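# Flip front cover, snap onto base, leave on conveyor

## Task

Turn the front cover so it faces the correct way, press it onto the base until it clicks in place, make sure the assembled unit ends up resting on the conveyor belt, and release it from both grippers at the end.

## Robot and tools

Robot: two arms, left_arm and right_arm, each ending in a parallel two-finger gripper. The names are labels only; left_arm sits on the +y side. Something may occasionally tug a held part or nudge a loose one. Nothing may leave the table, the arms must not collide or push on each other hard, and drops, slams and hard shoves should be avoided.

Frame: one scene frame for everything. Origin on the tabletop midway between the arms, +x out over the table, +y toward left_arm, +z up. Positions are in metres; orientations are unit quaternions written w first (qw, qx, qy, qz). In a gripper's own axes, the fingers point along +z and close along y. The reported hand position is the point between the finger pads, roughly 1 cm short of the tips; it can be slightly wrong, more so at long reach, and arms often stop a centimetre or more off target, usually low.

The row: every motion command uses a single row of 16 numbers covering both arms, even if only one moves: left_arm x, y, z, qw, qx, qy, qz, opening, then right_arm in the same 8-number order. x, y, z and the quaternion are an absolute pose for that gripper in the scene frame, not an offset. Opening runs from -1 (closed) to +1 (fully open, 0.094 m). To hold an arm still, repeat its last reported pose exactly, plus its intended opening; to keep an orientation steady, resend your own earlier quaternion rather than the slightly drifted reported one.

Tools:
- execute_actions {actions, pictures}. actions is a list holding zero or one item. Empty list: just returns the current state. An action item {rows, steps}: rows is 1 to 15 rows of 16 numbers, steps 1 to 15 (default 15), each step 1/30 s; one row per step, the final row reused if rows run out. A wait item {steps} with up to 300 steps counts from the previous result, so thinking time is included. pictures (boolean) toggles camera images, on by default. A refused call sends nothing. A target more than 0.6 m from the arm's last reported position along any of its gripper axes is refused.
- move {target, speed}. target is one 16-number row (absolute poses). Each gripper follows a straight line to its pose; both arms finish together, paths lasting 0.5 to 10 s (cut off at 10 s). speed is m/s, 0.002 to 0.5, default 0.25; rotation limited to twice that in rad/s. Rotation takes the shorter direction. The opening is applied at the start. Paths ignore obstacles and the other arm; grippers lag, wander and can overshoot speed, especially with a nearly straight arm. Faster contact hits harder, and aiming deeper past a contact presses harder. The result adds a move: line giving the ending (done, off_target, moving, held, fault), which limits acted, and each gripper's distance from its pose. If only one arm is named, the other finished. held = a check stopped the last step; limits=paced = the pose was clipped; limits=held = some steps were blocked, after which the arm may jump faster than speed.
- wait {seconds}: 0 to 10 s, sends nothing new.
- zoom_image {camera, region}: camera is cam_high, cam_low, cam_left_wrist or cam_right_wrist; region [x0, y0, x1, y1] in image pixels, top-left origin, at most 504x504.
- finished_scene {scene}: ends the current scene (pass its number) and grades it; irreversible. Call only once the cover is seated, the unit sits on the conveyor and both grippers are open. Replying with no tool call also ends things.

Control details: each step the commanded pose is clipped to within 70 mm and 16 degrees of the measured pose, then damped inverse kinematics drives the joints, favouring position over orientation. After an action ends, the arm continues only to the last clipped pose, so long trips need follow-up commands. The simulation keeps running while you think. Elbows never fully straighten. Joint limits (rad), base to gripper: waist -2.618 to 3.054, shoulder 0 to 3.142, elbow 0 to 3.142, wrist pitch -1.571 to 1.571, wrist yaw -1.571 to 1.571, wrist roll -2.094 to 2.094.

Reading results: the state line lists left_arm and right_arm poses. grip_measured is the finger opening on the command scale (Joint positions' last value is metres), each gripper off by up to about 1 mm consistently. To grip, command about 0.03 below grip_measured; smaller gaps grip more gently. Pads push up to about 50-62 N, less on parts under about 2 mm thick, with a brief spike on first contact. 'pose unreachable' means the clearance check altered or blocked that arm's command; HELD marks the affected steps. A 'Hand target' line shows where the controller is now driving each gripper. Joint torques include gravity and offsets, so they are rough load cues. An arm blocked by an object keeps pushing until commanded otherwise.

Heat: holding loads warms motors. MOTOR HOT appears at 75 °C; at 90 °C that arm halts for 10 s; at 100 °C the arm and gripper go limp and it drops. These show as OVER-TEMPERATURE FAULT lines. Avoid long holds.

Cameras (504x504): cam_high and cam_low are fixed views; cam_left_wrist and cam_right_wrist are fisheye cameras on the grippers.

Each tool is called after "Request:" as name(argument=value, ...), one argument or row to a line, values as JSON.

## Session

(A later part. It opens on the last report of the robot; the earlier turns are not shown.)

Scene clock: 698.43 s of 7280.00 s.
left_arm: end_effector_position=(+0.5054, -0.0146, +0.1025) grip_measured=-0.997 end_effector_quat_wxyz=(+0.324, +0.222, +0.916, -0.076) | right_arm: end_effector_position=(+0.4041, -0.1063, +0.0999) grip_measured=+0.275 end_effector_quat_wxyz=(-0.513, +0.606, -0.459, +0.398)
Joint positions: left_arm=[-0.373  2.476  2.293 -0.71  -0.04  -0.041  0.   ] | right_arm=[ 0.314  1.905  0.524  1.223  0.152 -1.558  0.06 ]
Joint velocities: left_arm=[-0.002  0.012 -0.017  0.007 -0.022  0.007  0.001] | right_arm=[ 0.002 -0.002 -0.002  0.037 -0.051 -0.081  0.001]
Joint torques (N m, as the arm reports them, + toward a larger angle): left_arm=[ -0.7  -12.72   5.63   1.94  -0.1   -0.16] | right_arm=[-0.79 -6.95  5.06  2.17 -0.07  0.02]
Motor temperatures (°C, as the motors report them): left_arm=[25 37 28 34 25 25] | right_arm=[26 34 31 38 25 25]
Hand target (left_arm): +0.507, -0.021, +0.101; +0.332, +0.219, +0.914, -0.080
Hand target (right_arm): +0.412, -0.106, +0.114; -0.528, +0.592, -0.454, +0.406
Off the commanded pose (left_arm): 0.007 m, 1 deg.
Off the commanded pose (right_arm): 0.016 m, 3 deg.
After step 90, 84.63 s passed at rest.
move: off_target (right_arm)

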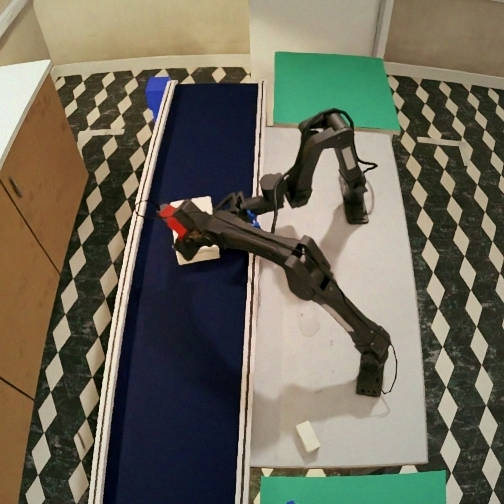

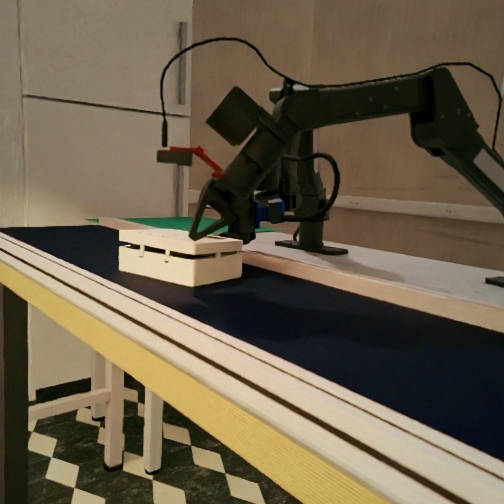

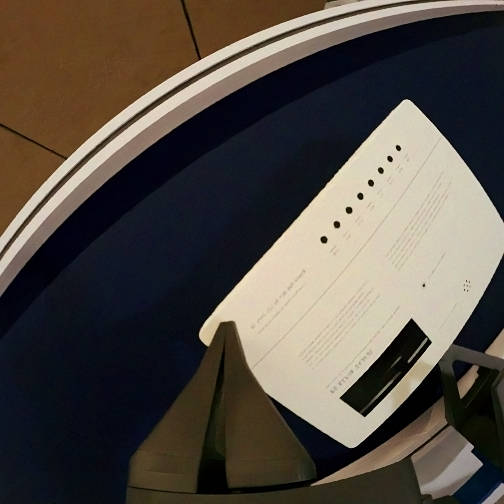

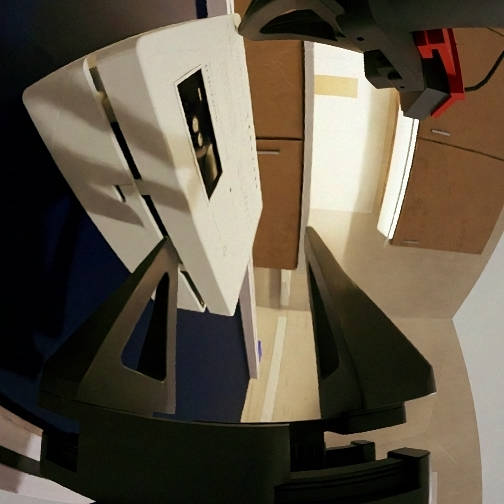

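Request:
move(
  target=[0.503, -0.021, 0.090, 0.3326, 0.2193, 0.9138, -0.0798, -1, 0.4124, -0.106, 0.114, 0.5283, -0.5919, 0.4542, -0.4054, 0.277],
  speed=0.02,
)

Scene clock: 728.10 s of 7280.00 s.
left_arm: end_effector_position=(+0.5102, -0.0168, +0.0926) grip_measured=-0.997 end_effector_quat_wxyz=(+0.339, +0.219, +0.912, -0.079) | right_arm: end_effector_position=(+0.4041, -0.1063, +0.0999) grip_measured=+0.275 end_effector_quat_wxyz=(-0.513, +0.606, -0.459, +0.399)
Joint positions: left_arm=[-0.373  2.47   2.222 -0.614 -0.044 -0.044  0.   ] | right_arm=[ 0.314  1.905  0.524  1.223  0.152 -1.559  0.06 ]
Joint velocities: left_arm=[-0.012 -0.007 -0.012 -0.037  0.007 -0.051 -0.001] | right_arm=[-0.027 -0.012  0.017  0.007 -0.037  0.007 -0.   ]
Joint torques (N m, as the arm reports them, + toward a larger angle): left_arm=[ -0.99 -14.01   4.69   1.59  -0.09  -0.12] | right_arm=[-0.67 -7.18  5.11  2.18 -0.06  0.02]
Motor temperatures (°C, as the motors report them): left_arm=[25 38 27 34 25 25] | right_arm=[26 33 31 39 25 25]
Hand target (left_arm): +0.503, -0.021, +0.090; +0.332, +0.219, +0.914, -0.080
Hand target (right_arm): +0.412, -0.106, +0.114; -0.528, +0.592, -0.454, +0.406
Off the commanded pose (left_arm): 0.009 m, 1 deg.
Off the commanded pose (right_arm): 0.016 m, 3 deg.
After step 90, 25.33 s passed at rest.
move: off_target (right_arm)

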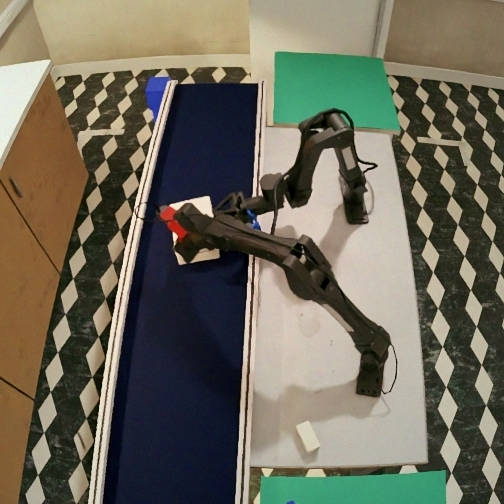

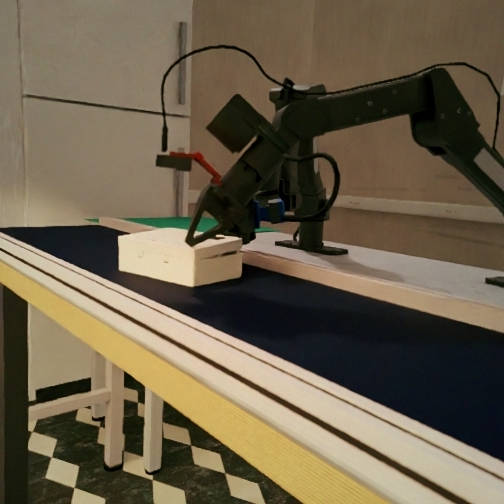

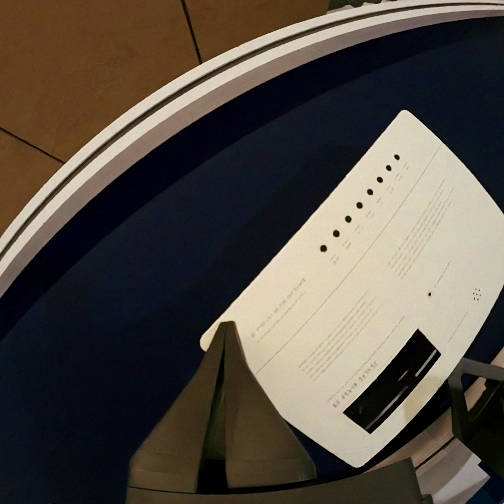

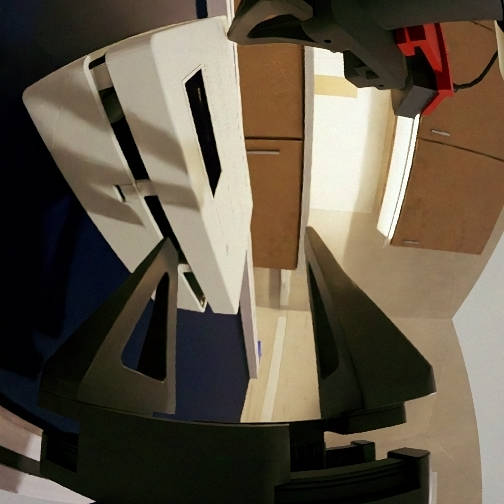

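Request:
zoom_image(
  camera="cam_low",
  region=[110, 170, 290, 300],
)

Request:
zoom_image(
  camera="cam_right_wrist",
  region=[80, 130, 270, 320],
)

Region (110, 170, 290, 300) of cam_low's 504x504 image, scaled by 2.800, with more detail than that image has.

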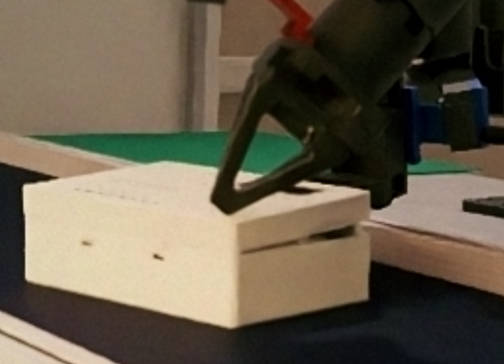

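Region (80, 130, 270, 320) of cam_right_wrist's 504x504 image, scaled by 2.653, with more detail than that image has.

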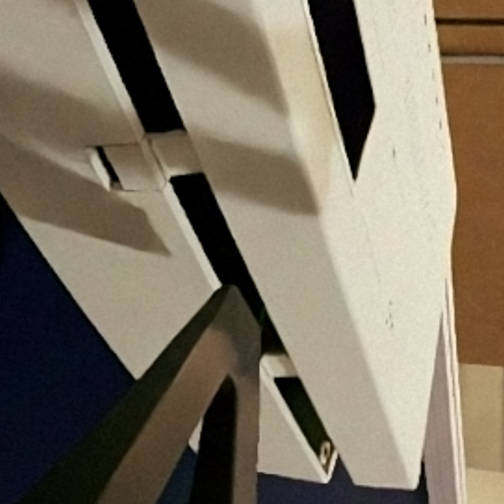

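Request:
move(
  target=[0.503, -0.021, 0.090, 0.3326, 0.2193, 0.9138, -0.0798, -1, 0.4163, -0.105, 0.1115, 0.5205, -0.5988, 0.4594, -0.3993, 0.277],
  speed=0.01,
)

Request:
zoom_image(
  camera="cam_right_wrist",
  region=[80, 130, 270, 320],
)

Scene clock: 775.00 s of 7280.00 s.
left_arm: end_effector_position=(+0.5105, -0.0169, +0.0928) grip_measured=-0.997 end_effector_quat_wxyz=(+0.339, +0.218, +0.912, -0.079) | right_arm: end_effector_position=(+0.4078, -0.1039, +0.0978) grip_measured=+0.275 end_effector_quat_wxyz=(-0.508, +0.612, -0.461, +0.394)
Joint positions: left_arm=[-0.373  2.47   2.222 -0.612 -0.044 -0.044  0.   ] | right_arm=[ 0.314  1.905  0.546  1.183  0.148 -1.56   0.06 ]
Joint velocities: left_arm=[-0.007 -0.002 -0.007 -0.022 -0.022 -0.037  0.001] | right_arm=[-0.037 -0.002 -0.002 -0.051 -0.051  0.022  0.   ]
Joint torques (N m, as the arm reports them, + toward a larger angle): left_arm=[ -0.99 -13.96   4.78   1.6   -0.08  -0.16] | right_arm=[-0.91 -7.55  5.03  2.02 -0.08  0.08]
Motor temperatures (°C, as the motors report them): left_arm=[25 41 27 34 25 25] | right_arm=[26 33 31 40 25 25]
Hand target (left_arm): +0.503, -0.021, +0.090; +0.332, +0.219, +0.914, -0.080
Hand target (right_arm): +0.416, -0.105, +0.111; -0.520, +0.599, -0.459, +0.399
Off the commanded pose (left_arm): 0.009 m, 1 deg.
Off the commanded pose (right_arm): 0.016 m, 2 deg.
After step 90, 42.00 s passed at rest.
move: off_target (right_arm)

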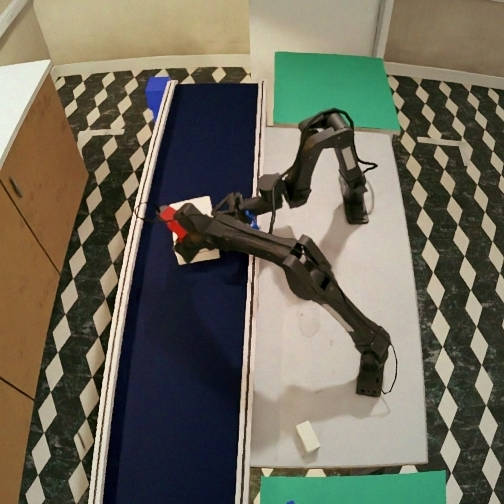

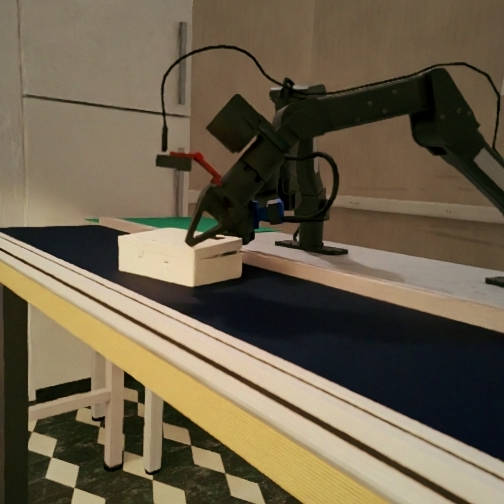

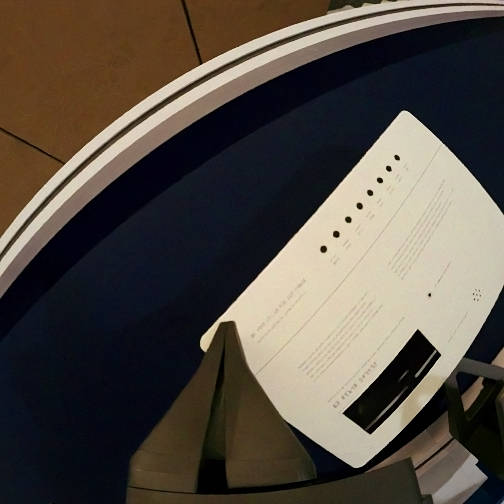

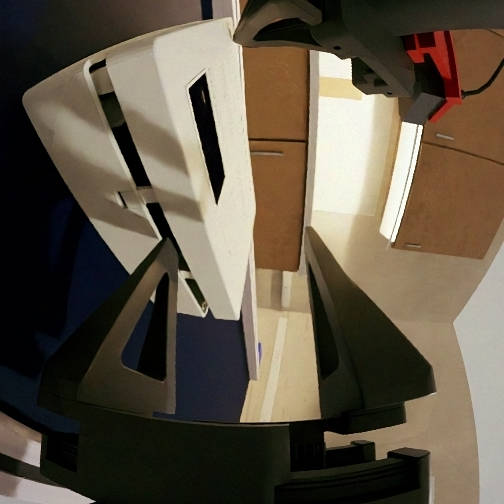

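Region (80, 130, 270, 320) of cam_right_wrist's 504x504 image, scaled by 2.653, with more detail than that image has.

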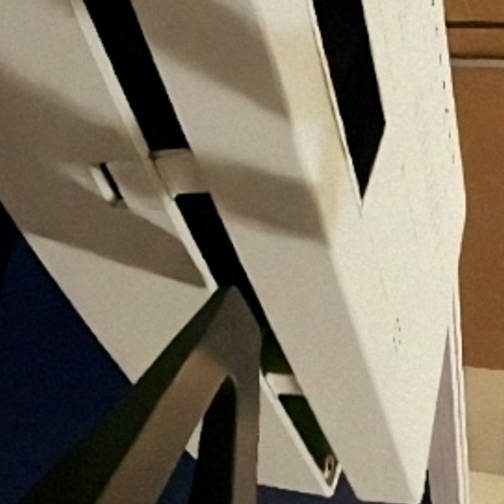

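Request:
move(
  target=[0.503, -0.021, 0.090, 0.3326, 0.2193, 0.9138, -0.0798, -1, 0.4279, -0.1019, 0.112, 0.51, -0.6077, 0.4663, -0.3913, 0.277],
  speed=0.01,
)

Request:
zoom_image(
  camera="cam_right_wrist",
  region=[80, 130, 270, 320],
)

Scene clock: 790.83 s of 7280.00 s.
left_arm: end_effector_position=(+0.5105, -0.0169, +0.0928) grip_measured=-0.997 end_effector_quat_wxyz=(+0.339, +0.218, +0.912, -0.079) | right_arm: end_effector_position=(+0.4194, -0.1017, +0.0949) grip_measured=+0.275 end_effector_quat_wxyz=(-0.494, +0.623, -0.468, +0.387)
Joint positions: left_arm=[-0.373  2.47   2.222 -0.612 -0.044 -0.044  0.   ] | right_arm=[ 0.307  1.905  0.607  1.081  0.142 -1.56   0.06 ]
Joint velocities: left_arm=[-0.007  0.002  0.007 -0.007  0.022 -0.007 -0.001] | right_arm=[ 0.002 -0.017  0.002 -0.037 -0.037 -0.066  0.   ]
Joint torques (N m, as the arm reports them, + toward a larger angle): left_arm=[ -0.97 -13.87   4.79   1.61  -0.09  -0.12] | right_arm=[-0.81 -8.13  5.52  2.07 -0.07  0.14]
Motor temperatures (°C, as the motors report them): left_arm=[25 41 27 34 25 25] | right_arm=[26 33 31 40 25 25]
Hand target (left_arm): +0.503, -0.021, +0.090; +0.332, +0.219, +0.914, -0.080
Hand target (right_arm): +0.427, -0.102, +0.112; -0.510, +0.608, -0.466, +0.392
Off the commanded pose (left_arm): 0.009 m, 1 deg.
Off the commanded pose (right_arm): 0.019 m, 3 deg.
After step 90, 10.13 s passed at rest.
move: off_target (right_arm)

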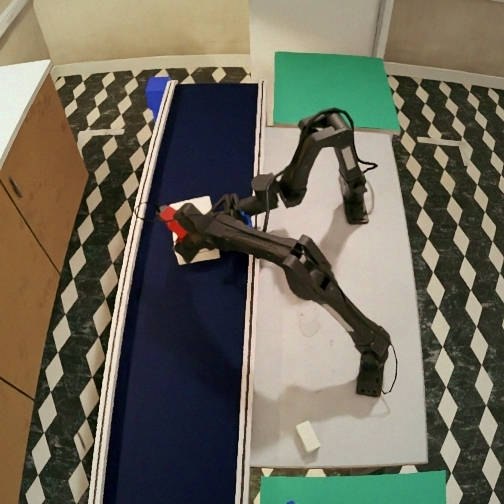

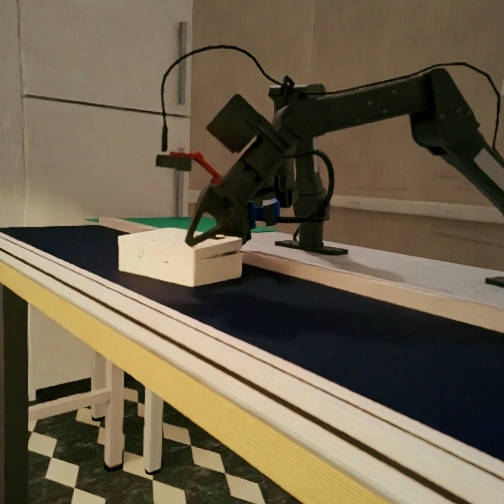

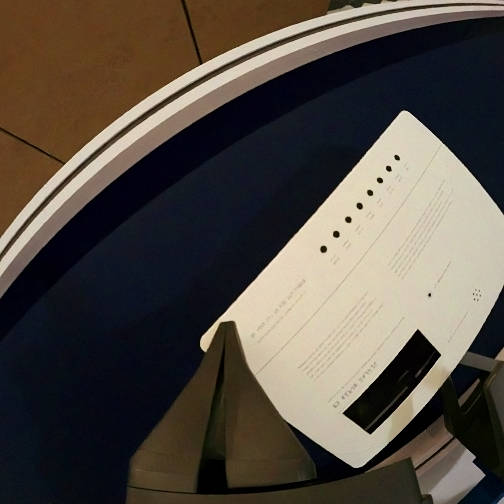

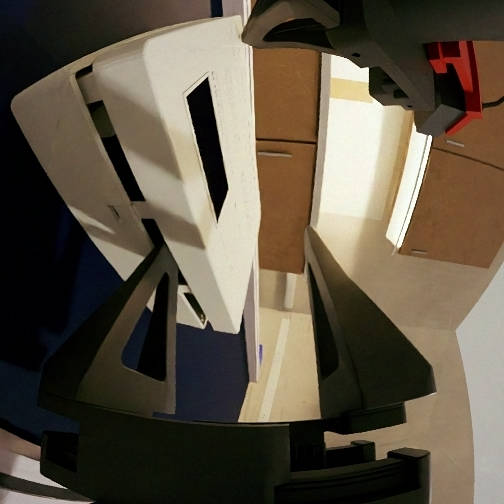

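Region (80, 130, 270, 320) of cam_right_wrist's 504x504 image, scaled by 2.653, with more detail than that image has.

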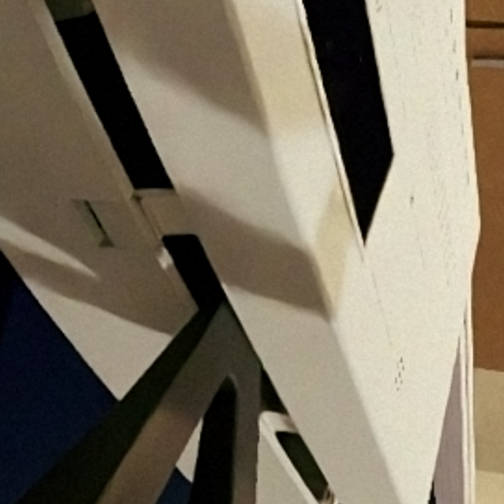

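Request:
execute_actions(
  actions=[
    {"rows": [[0.503,-0.021,0.09,0.3326,0.2193,0.9138,-0.0798,-1,0.4279,-0.1019,0.112,0.51,-0.6077,0.4663,-0.3913,0.235],[0.503,-0.021,0.09,0.3326,0.2193,0.9138,-0.0798,-1,0.4279,-0.1019,0.112,0.51,-0.6077,0.4663,-0.3913,0.19],[0.503,-0.021,0.09,0.3326,0.2193,0.9138,-0.0798,-1,0.4279,-0.1019,0.112,0.51,-0.6077,0.4663,-0.3913,0.15],[0.503,-0.021,0.09,0.3326,0.2193,0.9138,-0.0798,-1,0.4279,-0.1019,0.112,0.51,-0.6077,0.4663,-0.3913,0.105],[0.503,-0.021,0.09,0.3326,0.2193,0.9138,-0.0798,-1,0.4279,-0.1019,0.112,0.51,-0.6077,0.4663,-0.3913,0.06],[0.503,-0.021,0.09,0.3326,0.2193,0.9138,-0.0798,-1,0.4279,-0.1019,0.112,0.51,-0.6077,0.4663,-0.3913,0.02],[0.503,-0.021,0.09,0.3326,0.2193,0.9138,-0.0798,-1,0.4279,-0.1019,0.112,0.51,-0.6077,0.4663,-0.3913,-0.025],[0.503,-0.021,0.09,0.3326,0.2193,0.9138,-0.0798,-1,0.4279,-0.1019,0.112,0.51,-0.6077,0.4663,-0.3913,-0.07],[0.503,-0.021,0.09,0.3326,0.2193,0.9138,-0.0798,-1,0.4279,-0.1019,0.112,0.51,-0.6077,0.4663,-0.3913,-0.11],[0.503,-0.021,0.09,0.3326,0.2193,0.9138,-0.0798,-1,0.4279,-0.1019,0.112,0.51,-0.6077,0.4663,-0.3913,-0.15],[0.503,-0.021,0.09,0.3326,0.2193,0.9138,-0.0798,-1,0.4279,-0.1019,0.112,0.51,-0.6077,0.4663,-0.3913,-0.195],[0.503,-0.021,0.09,0.3326,0.2193,0.9138,-0.0798,-1,0.4279,-0.1019,0.112,0.51,-0.6077,0.4663,-0.3913,-0.24],[0.503,-0.021,0.09,0.3326,0.2193,0.9138,-0.0798,-1,0.4279,-0.1019,0.112,0.51,-0.6077,0.4663,-0.3913,-0.28],[0.503,-0.021,0.09,0.3326,0.2193,0.9138,-0.0798,-1,0.4279,-0.1019,0.112,0.51,-0.6077,0.4663,-0.3913,-0.32],[0.503,-0.021,0.09,0.3326,0.2193,0.9138,-0.0798,-1,0.4279,-0.1019,0.112,0.51,-0.6077,0.4663,-0.3913,-0.36]], "steps": 15},
  ],
  pictures=false,
)

Request:
wait(
  seconds=0.5,
)

Scene clock: 827.43 s of 7280.00 s.
left_arm: end_effector_position=(+0.5117, -0.0167, +0.0936) grip_measured=-0.997 end_effector_quat_wxyz=(+0.342, +0.217, +0.911, -0.078) | right_arm: end_effector_position=(+0.4184, -0.1019, +0.0903) grip_measured=-0.338 end_effector_quat_wxyz=(-0.487, +0.628, -0.470, +0.383)
Joint positions: left_arm=[-0.373  2.47   2.222 -0.607 -0.048 -0.045  0.   ] | right_arm=[ 0.307  1.905  0.607  1.061  0.141 -1.56   0.031]
Joint velocities: left_arm=[ 0.002  0.017 -0.002  0.007 -0.051 -0.066  0.   ] | right_arm=[-0.002 -0.012  0.007 -0.066  0.051  0.022 -0.041]
Joint torques (N m, as the arm reports them, + toward a larger angle): left_arm=[ -0.87 -13.84   4.68   1.56  -0.09  -0.19] | right_arm=[-0.76 -8.28  5.31  2.26 -0.06  0.11]
Motor temperatures (°C, as the motors report them): left_arm=[25 42 27 34 25 25] | right_arm=[26 34 32 40 25 25]
Hand target (left_arm): +0.503, -0.021, +0.090; +0.332, +0.219, +0.914, -0.080
Hand target (right_arm): +0.427, -0.102, +0.112; -0.510, +0.608, -0.466, +0.391
Off the commanded pose (left_arm): 0.010 m, 1 deg.
Off the commanded pose (right_arm): 0.024 m, 4 deg.
Steps of this call (steps 1 to 90: nothing new was sent; then 33.10 s passed at rest; steps 91 to 105: all 15 steps of this action). Readings (end_effector_position):
91: left_arm (+0.5105, -0.0169, +0.0928) | right_arm (+0.4194, -0.1016, +0.0948)
92: left_arm (+0.5105, -0.0169, +0.0928) | right_arm (+0.4193, -0.1016, +0.0943)
94: left_arm (+0.5106, -0.0169, +0.0928) | right_arm (+0.4190, -0.1016, +0.0931)
98: left_arm (+0.5110, -0.0168, +0.0931) | right_arm (+0.4187, -0.1017, +0.0915)
105: the state above

Scene clock: 827.93 s of 7280.00 s.
left_arm: end_effector_position=(+0.5118, -0.0167, +0.0937) grip_measured=-0.997 end_effector_quat_wxyz=(+0.342, +0.217, +0.911, -0.078) | right_arm: end_effector_position=(+0.4184, -0.1019, +0.0902) grip_measured=-0.358 end_effector_quat_wxyz=(-0.487, +0.629, -0.470, +0.383)
Joint positions: left_arm=[-0.373  2.47   2.222 -0.607 -0.049 -0.045  0.   ] | right_arm=[ 0.307  1.905  0.607  1.061  0.141 -1.56   0.03 ]
Joint velocities: left_arm=[-0.002 -0.007  0.002 -0.007 -0.022 -0.007 -0.   ] | right_arm=[-0.007  0.002 -0.012 -0.007 -0.037  0.007 -0.   ]
Joint torques (N m, as the arm reports them, + toward a larger angle): left_arm=[ -0.97 -13.9    4.89   1.54  -0.04  -0.16] | right_arm=[-0.88 -8.44  5.43  2.23 -0.11  0.12]
Motor temperatures (°C, as the motors report them): left_arm=[25 42 27 34 25 25] | right_arm=[26 34 32 40 25 25]
Hand target (left_arm): +0.503, -0.021, +0.090; +0.332, +0.219, +0.914, -0.080
Hand target (right_arm): +0.427, -0.102, +0.112; -0.510, +0.608, -0.466, +0.392
Off the commanded pose (left_arm): 0.010 m, 1 deg.
Off the commanded pose (right_arm): 0.024 m, 4 deg.
Steps of this call (steps 1 to 15: nothing new was sent). Readings (end_effector_position):
1: left_arm (+0.5118, -0.0167, +0.0937) | right_arm (+0.4184, -0.1019, +0.0903)
2: left_arm (+0.5118, -0.0167, +0.0937) | right_arm (+0.4184, -0.1019, +0.0902)
4: left_arm (+0.5118, -0.0167, +0.0937) | right_arm (+0.4184, -0.1019, +0.0902)
8: left_arm (+0.5118, -0.0167, +0.0937) | right_arm (+0.4184, -0.1019, +0.0902)
15: the state above

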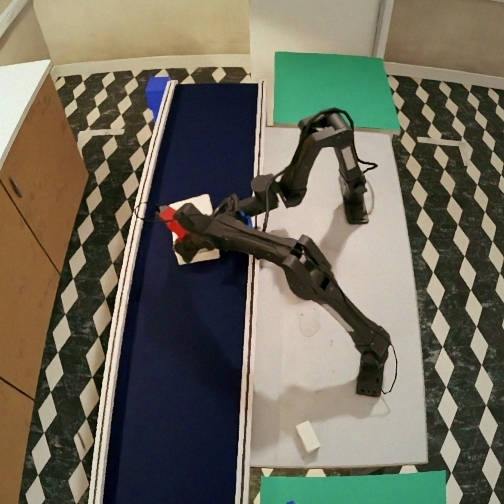

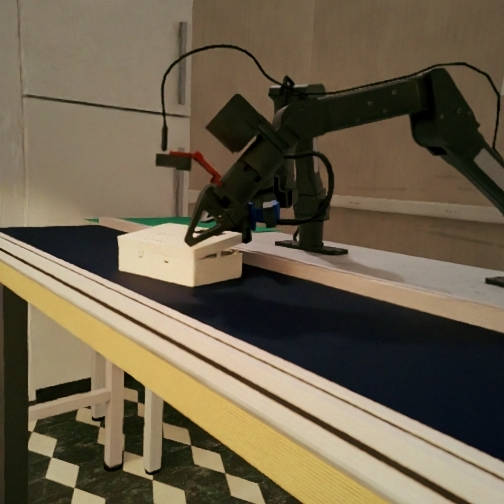

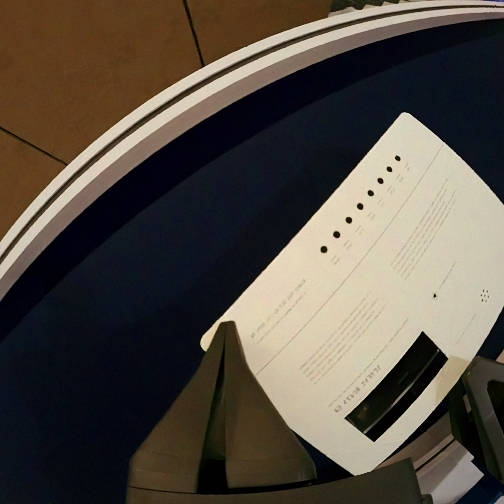

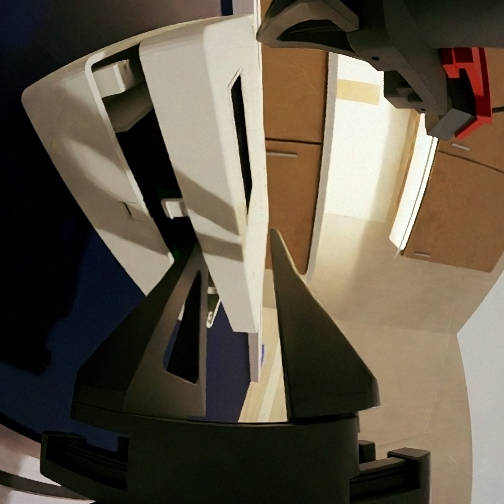

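Request:
move(
  target=[0.503, -0.021, 0.090, 0.3326, 0.2193, 0.9138, -0.0798, -1, 0.4356, -0.0999, 0.116, 0.51, -0.6077, 0.4663, -0.3913, -0.36],
  speed=0.015,
)

Scene clock: 843.80 s of 7280.00 s.
left_arm: end_effector_position=(+0.5125, -0.0165, +0.0942) grip_measured=-0.997 end_effector_quat_wxyz=(+0.344, +0.216, +0.910, -0.077) | right_arm: end_effector_position=(+0.4245, -0.1000, +0.0936) grip_measured=-0.358 end_effector_quat_wxyz=(-0.487, +0.629, -0.470, +0.382)
Joint positions: left_arm=[-0.373  2.47   2.222 -0.604 -0.052 -0.045  0.   ] | right_arm=[ 0.304  1.905  0.637  1.03   0.137 -1.56   0.03 ]
Joint velocities: left_arm=[-0.002 -0.007 -0.002  0.051 -0.037  0.007 -0.   ] | right_arm=[-0.012  0.007 -0.002  0.022 -0.022  0.022  0.   ]
Joint torques (N m, as the arm reports them, + toward a larger angle): left_arm=[ -0.99 -13.92   4.89   1.51  -0.02  -0.13] | right_arm=[-0.97 -8.19  5.96  2.21 -0.08  0.13]
Motor temperatures (°C, as the motors report them): left_arm=[25 43 27 34 25 25] | right_arm=[26 34 32 41 25 25]
Hand target (left_arm): +0.503, -0.021, +0.090; +0.332, +0.219, +0.914, -0.079
Hand target (right_arm): +0.435, -0.100, +0.116; -0.510, +0.608, -0.466, +0.391
Off the commanded pose (left_arm): 0.011 m, 1 deg.
Off the commanded pose (right_arm): 0.025 m, 4 deg.
After step 90, 10.47 s passed at rest.
move: off_target (left_arm, right_arm)

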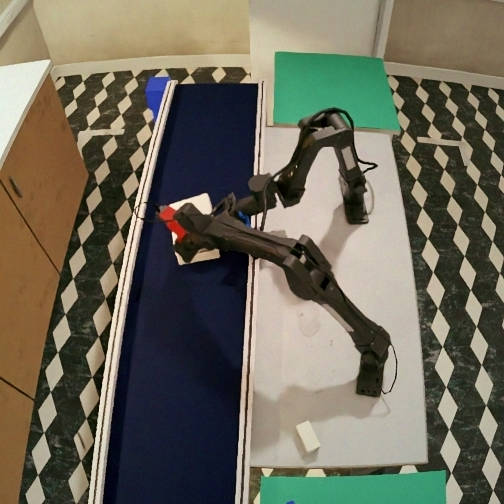

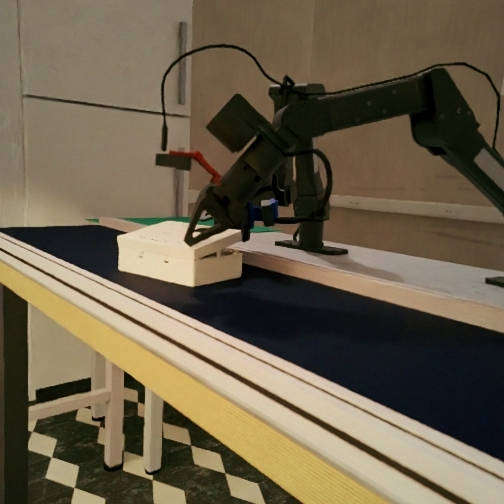

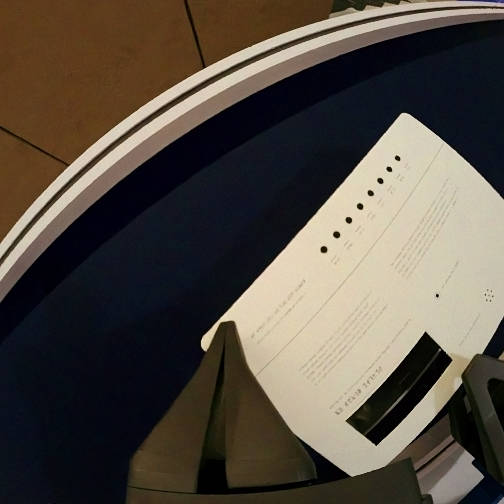

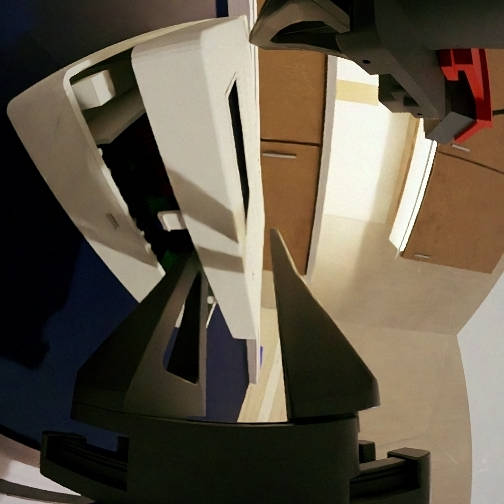

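Request:
move(
  target=[0.47, 0.02, 0.17, 0.3326, 0.2193, 0.9138, -0.0798, -1, 0.4356, -0.0999, 0.116, 0.51, -0.6077, 0.4663, -0.3913, -0.68],
  speed=0.1,
)

Scene clock: 965.27 s of 7280.00 s.
left_arm: end_effector_position=(+0.4714, +0.0167, +0.1563) grip_measured=-0.997 end_effector_quat_wxyz=(+0.324, +0.218, +0.917, -0.077) | right_arm: end_effector_position=(+0.4247, -0.0999, +0.0943) grip_measured=-0.651 end_effector_quat_wxyz=(-0.489, +0.627, -0.471, +0.381)
Joint positions: left_arm=[-0.353  2.238  2.092 -0.747 -0.029 -0.034  0.   ] | right_arm=[ 0.304  1.905  0.637  1.033  0.137 -1.556  0.016]
Joint velocities: left_arm=[-0.012 -0.027  0.002 -0.022 -0.007  0.022 -0.001] | right_arm=[-0.007  0.007 -0.007  0.022 -0.007 -0.051 -0.001]
Joint torques (N m, as the arm reports them, + toward a larger angle): left_arm=[  0.54 -13.87   5.85   1.64   0.03   0.06] | right_arm=[-0.87 -8.16  5.95  2.18 -0.08  0.05]
Motor temperatures (°C, as the motors report them): left_arm=[25 46 27 33 25 25] | right_arm=[26 34 32 43 25 25]
Hand target (left_arm): +0.470, +0.021, +0.169; +0.332, +0.219, +0.914, -0.079
Hand target (right_arm): +0.435, -0.100, +0.116; -0.510, +0.608, -0.466, +0.392
Off the commanded pose (left_arm): 0.014 m, 1 deg.
Off the commanded pose (right_arm): 0.024 m, 4 deg.
After step 90, 117.00 s passed at rest.
move: off_target (left_arm, right_arm)

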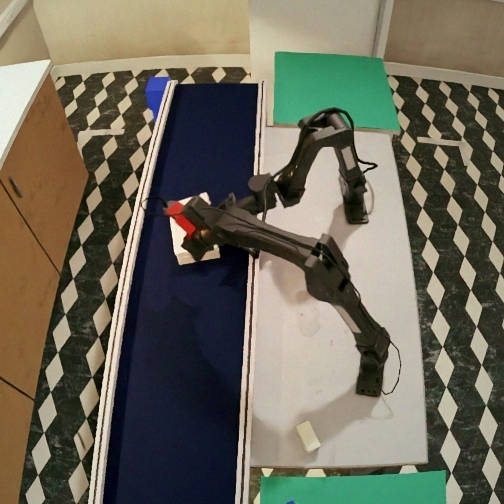

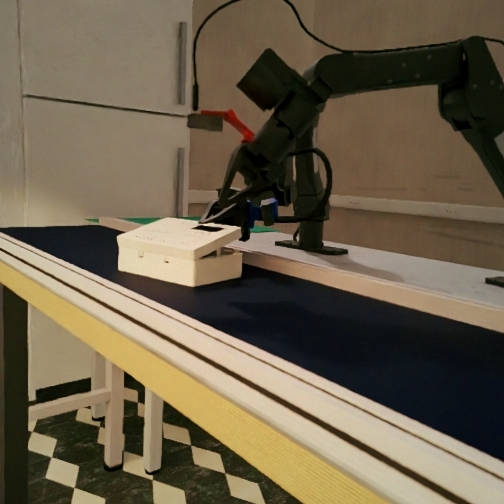

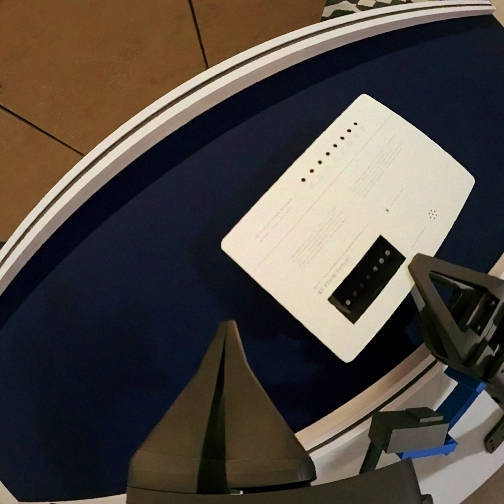

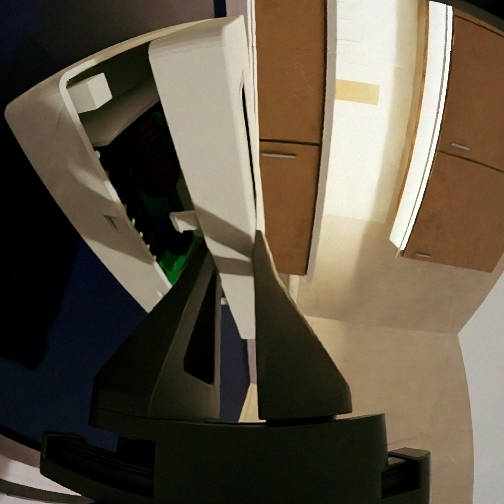

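Request:
execute_actions(
  actions=[],
)

Scene clock: 996.97 s of 7280.00 s.
left_arm: end_effector_position=(+0.4712, +0.0167, +0.1561) grip_measured=-0.997 end_effector_quat_wxyz=(+0.323, +0.218, +0.918, -0.077) | right_arm: end_effector_position=(+0.4247, -0.0999, +0.0943) grip_measured=-0.651 end_effector_quat_wxyz=(-0.489, +0.627, -0.471, +0.381)
Joint positions: left_arm=[-0.353  2.238  2.092 -0.748 -0.028 -0.034  0.   ] | right_arm=[ 0.304  1.905  0.637  1.033  0.137 -1.556  0.016]
Joint velocities: left_arm=[-0.022  0.017 -0.022 -0.007  0.022 -0.022  0.001] | right_arm=[ 0.012  0.012  0.007 -0.007  0.007 -0.022  0.   ]
Joint torques (N m, as the arm reports them, + toward a larger angle): left_arm=[  0.64 -13.92   5.75   1.58  -0.01   0.11] | right_arm=[-0.78 -8.16  5.99  2.17 -0.03  0.05]
Motor temperatures (°C, as the motors report them): left_arm=[25 46 27 33 25 25] | right_arm=[26 34 33 43 25 25]
Hand target (left_arm): +0.470, +0.021, +0.169; +0.332, +0.219, +0.914, -0.080
Hand target (right_arm): +0.435, -0.100, +0.116; -0.510, +0.608, -0.466, +0.392
Off the commanded pose (left_arm): 0.014 m, 1 deg.
Off the commanded pose (right_arm): 0.024 m, 4 deg.
Steps of this call (steps 1 to 90: nothing new was sent; then 28.70 s passed at rest). Readings (end_effector_position):
1: left_arm (+0.4714, +0.0167, +0.1563) | right_arm (+0.4247, -0.0999, +0.0943)
2: left_arm (+0.4714, +0.0167, +0.1563) | right_arm (+0.4247, -0.0999, +0.0943)
4: left_arm (+0.4714, +0.0167, +0.1563) | right_arm (+0.4247, -0.0999, +0.0943)
8: left_arm (+0.4713, +0.0167, +0.1562) | right_arm (+0.4247, -0.0999, +0.0943)
90: the state above

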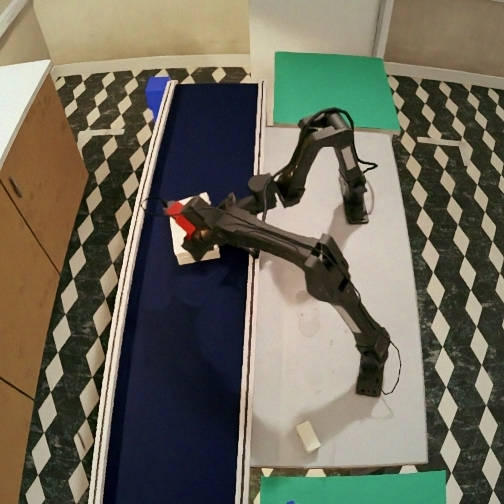

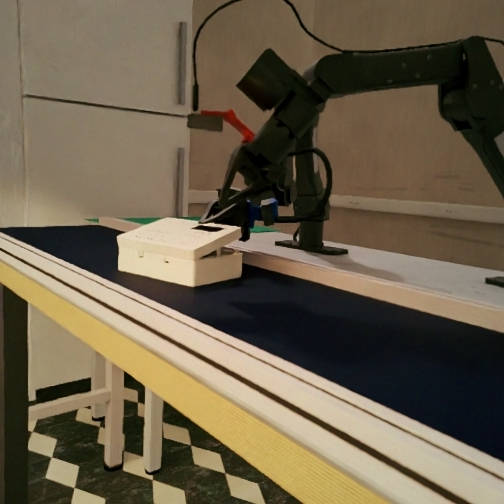

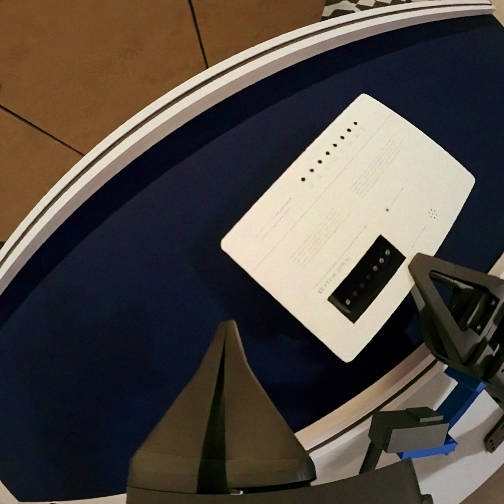

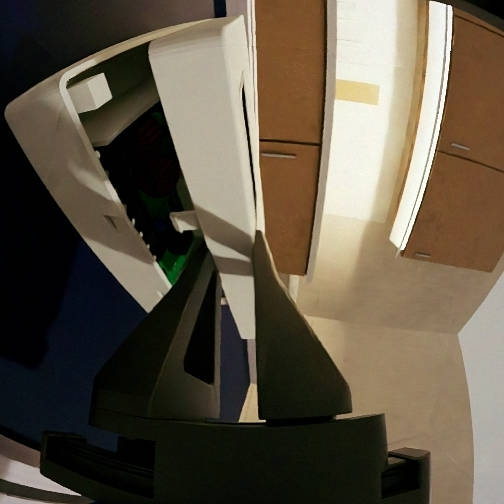

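Request:
move(
  target=[0.36,0.12,0.20,0.3326,0.2193,0.9138,-0.0798,-1, 0.4356,-0.0999,0.116,0.51,-0.6077,0.4663,-0.3913,-0.68],
  speed=0.15,
)

Scene clock: 1006.50 s of 7280.00 s.
left_arm: end_effector_position=(+0.3600, +0.1216, +0.1879) grip_measured=-0.997 end_effector_quat_wxyz=(+0.315, +0.216, +0.921, -0.074) | right_arm: end_effector_position=(+0.4247, -0.0999, +0.0943) grip_measured=-0.651 end_effector_quat_wxyz=(-0.489, +0.627, -0.471, +0.381)
Joint positions: left_arm=[-0.243  1.646  1.415 -0.682  0.036  0.047  0.   ] | right_arm=[ 0.304  1.905  0.637  1.033  0.137 -1.556  0.016]
Joint velocities: left_arm=[-0.002  0.007 -0.012 -0.007  0.007  0.022  0.001] | right_arm=[-0.022  0.017  0.017 -0.051 -0.051 -0.022 -0.001]
Joint torques (N m, as the arm reports them, + toward a larger angle): left_arm=[ 0.54 -8.66  5.85  1.75  0.05  0.1 ] | right_arm=[-0.84 -8.31  6.    2.17 -0.06  0.06]
Motor temperatures (°C, as the motors report them): left_arm=[25 46 27 33 25 25] | right_arm=[26 34 33 43 25 25]
Hand target (left_arm): +0.361, +0.121, +0.199; +0.333, +0.219, +0.914, -0.080
Hand target (right_arm): +0.435, -0.100, +0.116; -0.510, +0.608, -0.466, +0.392
Off the commanded pose (left_arm): 0.012 m, 2 deg.
Off the commanded pose (right_arm): 0.024 m, 4 deg.
After step 90, 5.10 s passed at rest.
move: off_target (left_arm, right_arm)

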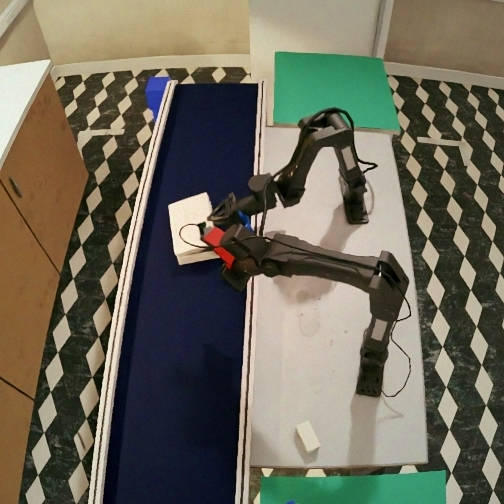

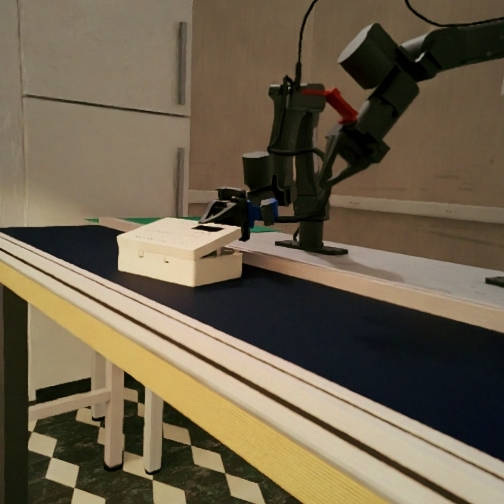

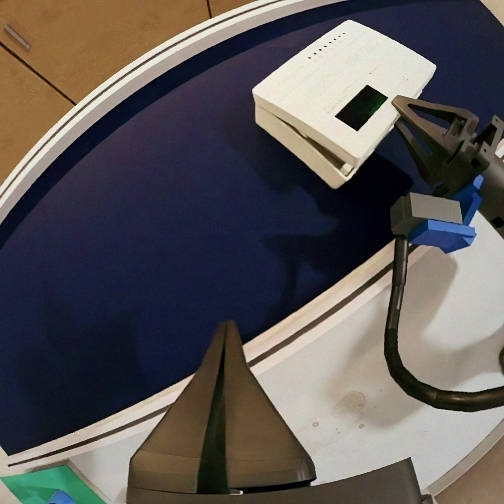

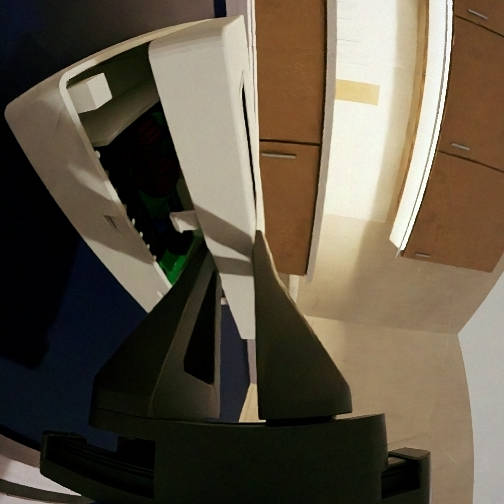

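Request:
move(
  target=[0.36,0.12,0.20,0.3326,0.2193,0.9138,-0.0798,-1, 0.4356,-0.0999,0.136,0.51,-0.6077,0.4663,-0.3913,-0.68],
  speed=0.02,
)

Scene clock: 1014.63 s of 7280.00 s.
left_arm: end_effector_position=(+0.3595, +0.1213, +0.1871) grip_measured=-0.997 end_effector_quat_wxyz=(+0.314, +0.217, +0.921, -0.075) | right_arm: end_effector_position=(+0.4240, -0.1001, +0.1001) grip_measured=-0.651 end_effector_quat_wxyz=(-0.478, +0.636, -0.476, +0.375)
Joint positions: left_arm=[-0.243  1.646  1.413 -0.682  0.039  0.049  0.   ] | right_arm=[ 0.304  1.853  0.653  0.932  0.136 -1.555  0.016]
Joint velocities: left_arm=[-0.007 -0.012 -0.007 -0.051  0.007 -0.022 -0.001] | right_arm=[ 0.017 -0.017 -0.002  0.037  0.022  0.007 -0.   ]
Joint torques (N m, as the arm reports them, + toward a larger angle): left_arm=[-0.03 -8.8   6.22  1.73  0.02  0.07] | right_arm=[-0.8  -9.66  6.21  2.27 -0.03  0.08]
Motor temperatures (°C, as the motors report them): left_arm=[25 44 27 33 25 25] | right_arm=[26 34 33 43 25 25]
Hand target (left_arm): +0.360, +0.120, +0.200; +0.332, +0.219, +0.914, -0.080
Hand target (right_arm): +0.434, -0.100, +0.136; -0.510, +0.608, -0.466, +0.392
Off the commanded pose (left_arm): 0.013 m, 2 deg.
Off the commanded pose (right_arm): 0.038 m, 5 deg.
After step 90, 2.77 s passed at rest.
move: off_target (left_arm, right_arm)

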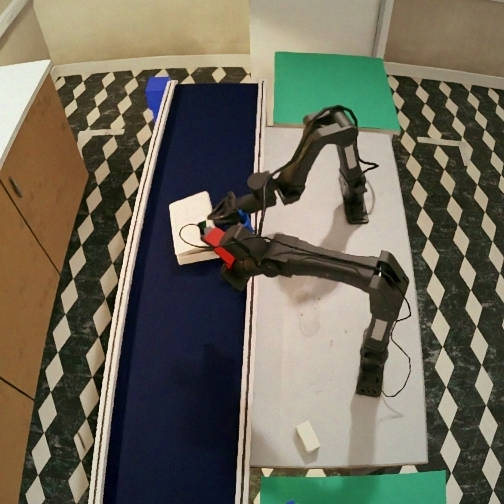

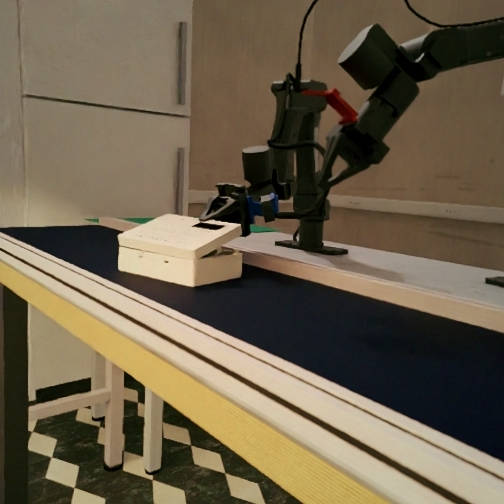

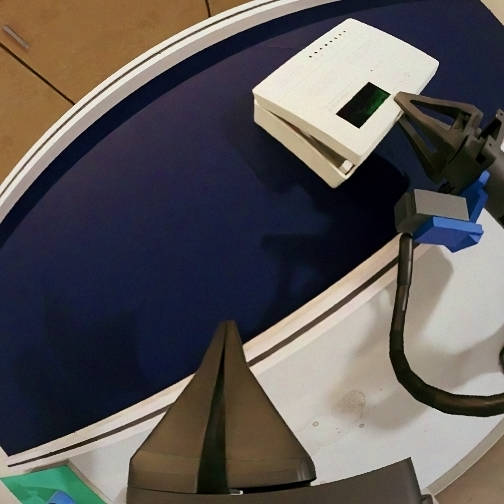

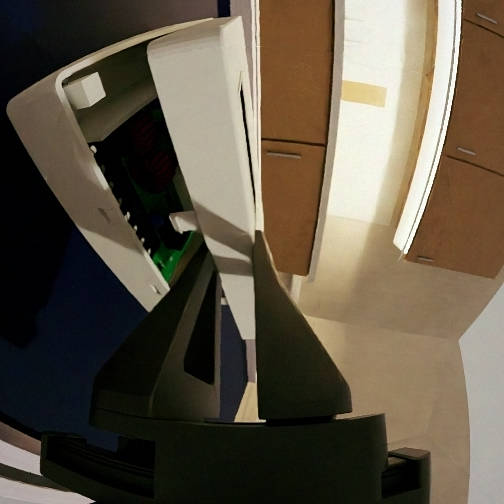

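Request:
zoom_image(
  camera="cam_low",
  region=[100, 190, 260, 300],
)

Region (100, 190, 260, 300) of cam_low's 504x504 image, scaled by 3.150, with more detail than that image has; it fills the top 346 rows of this view, and the rest is white.

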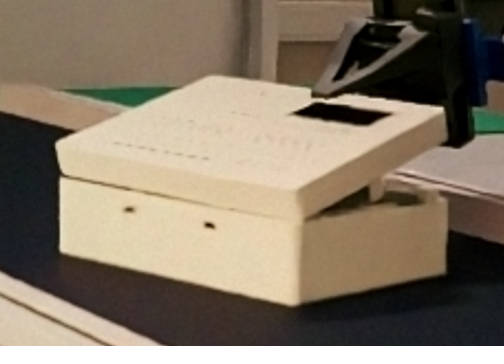

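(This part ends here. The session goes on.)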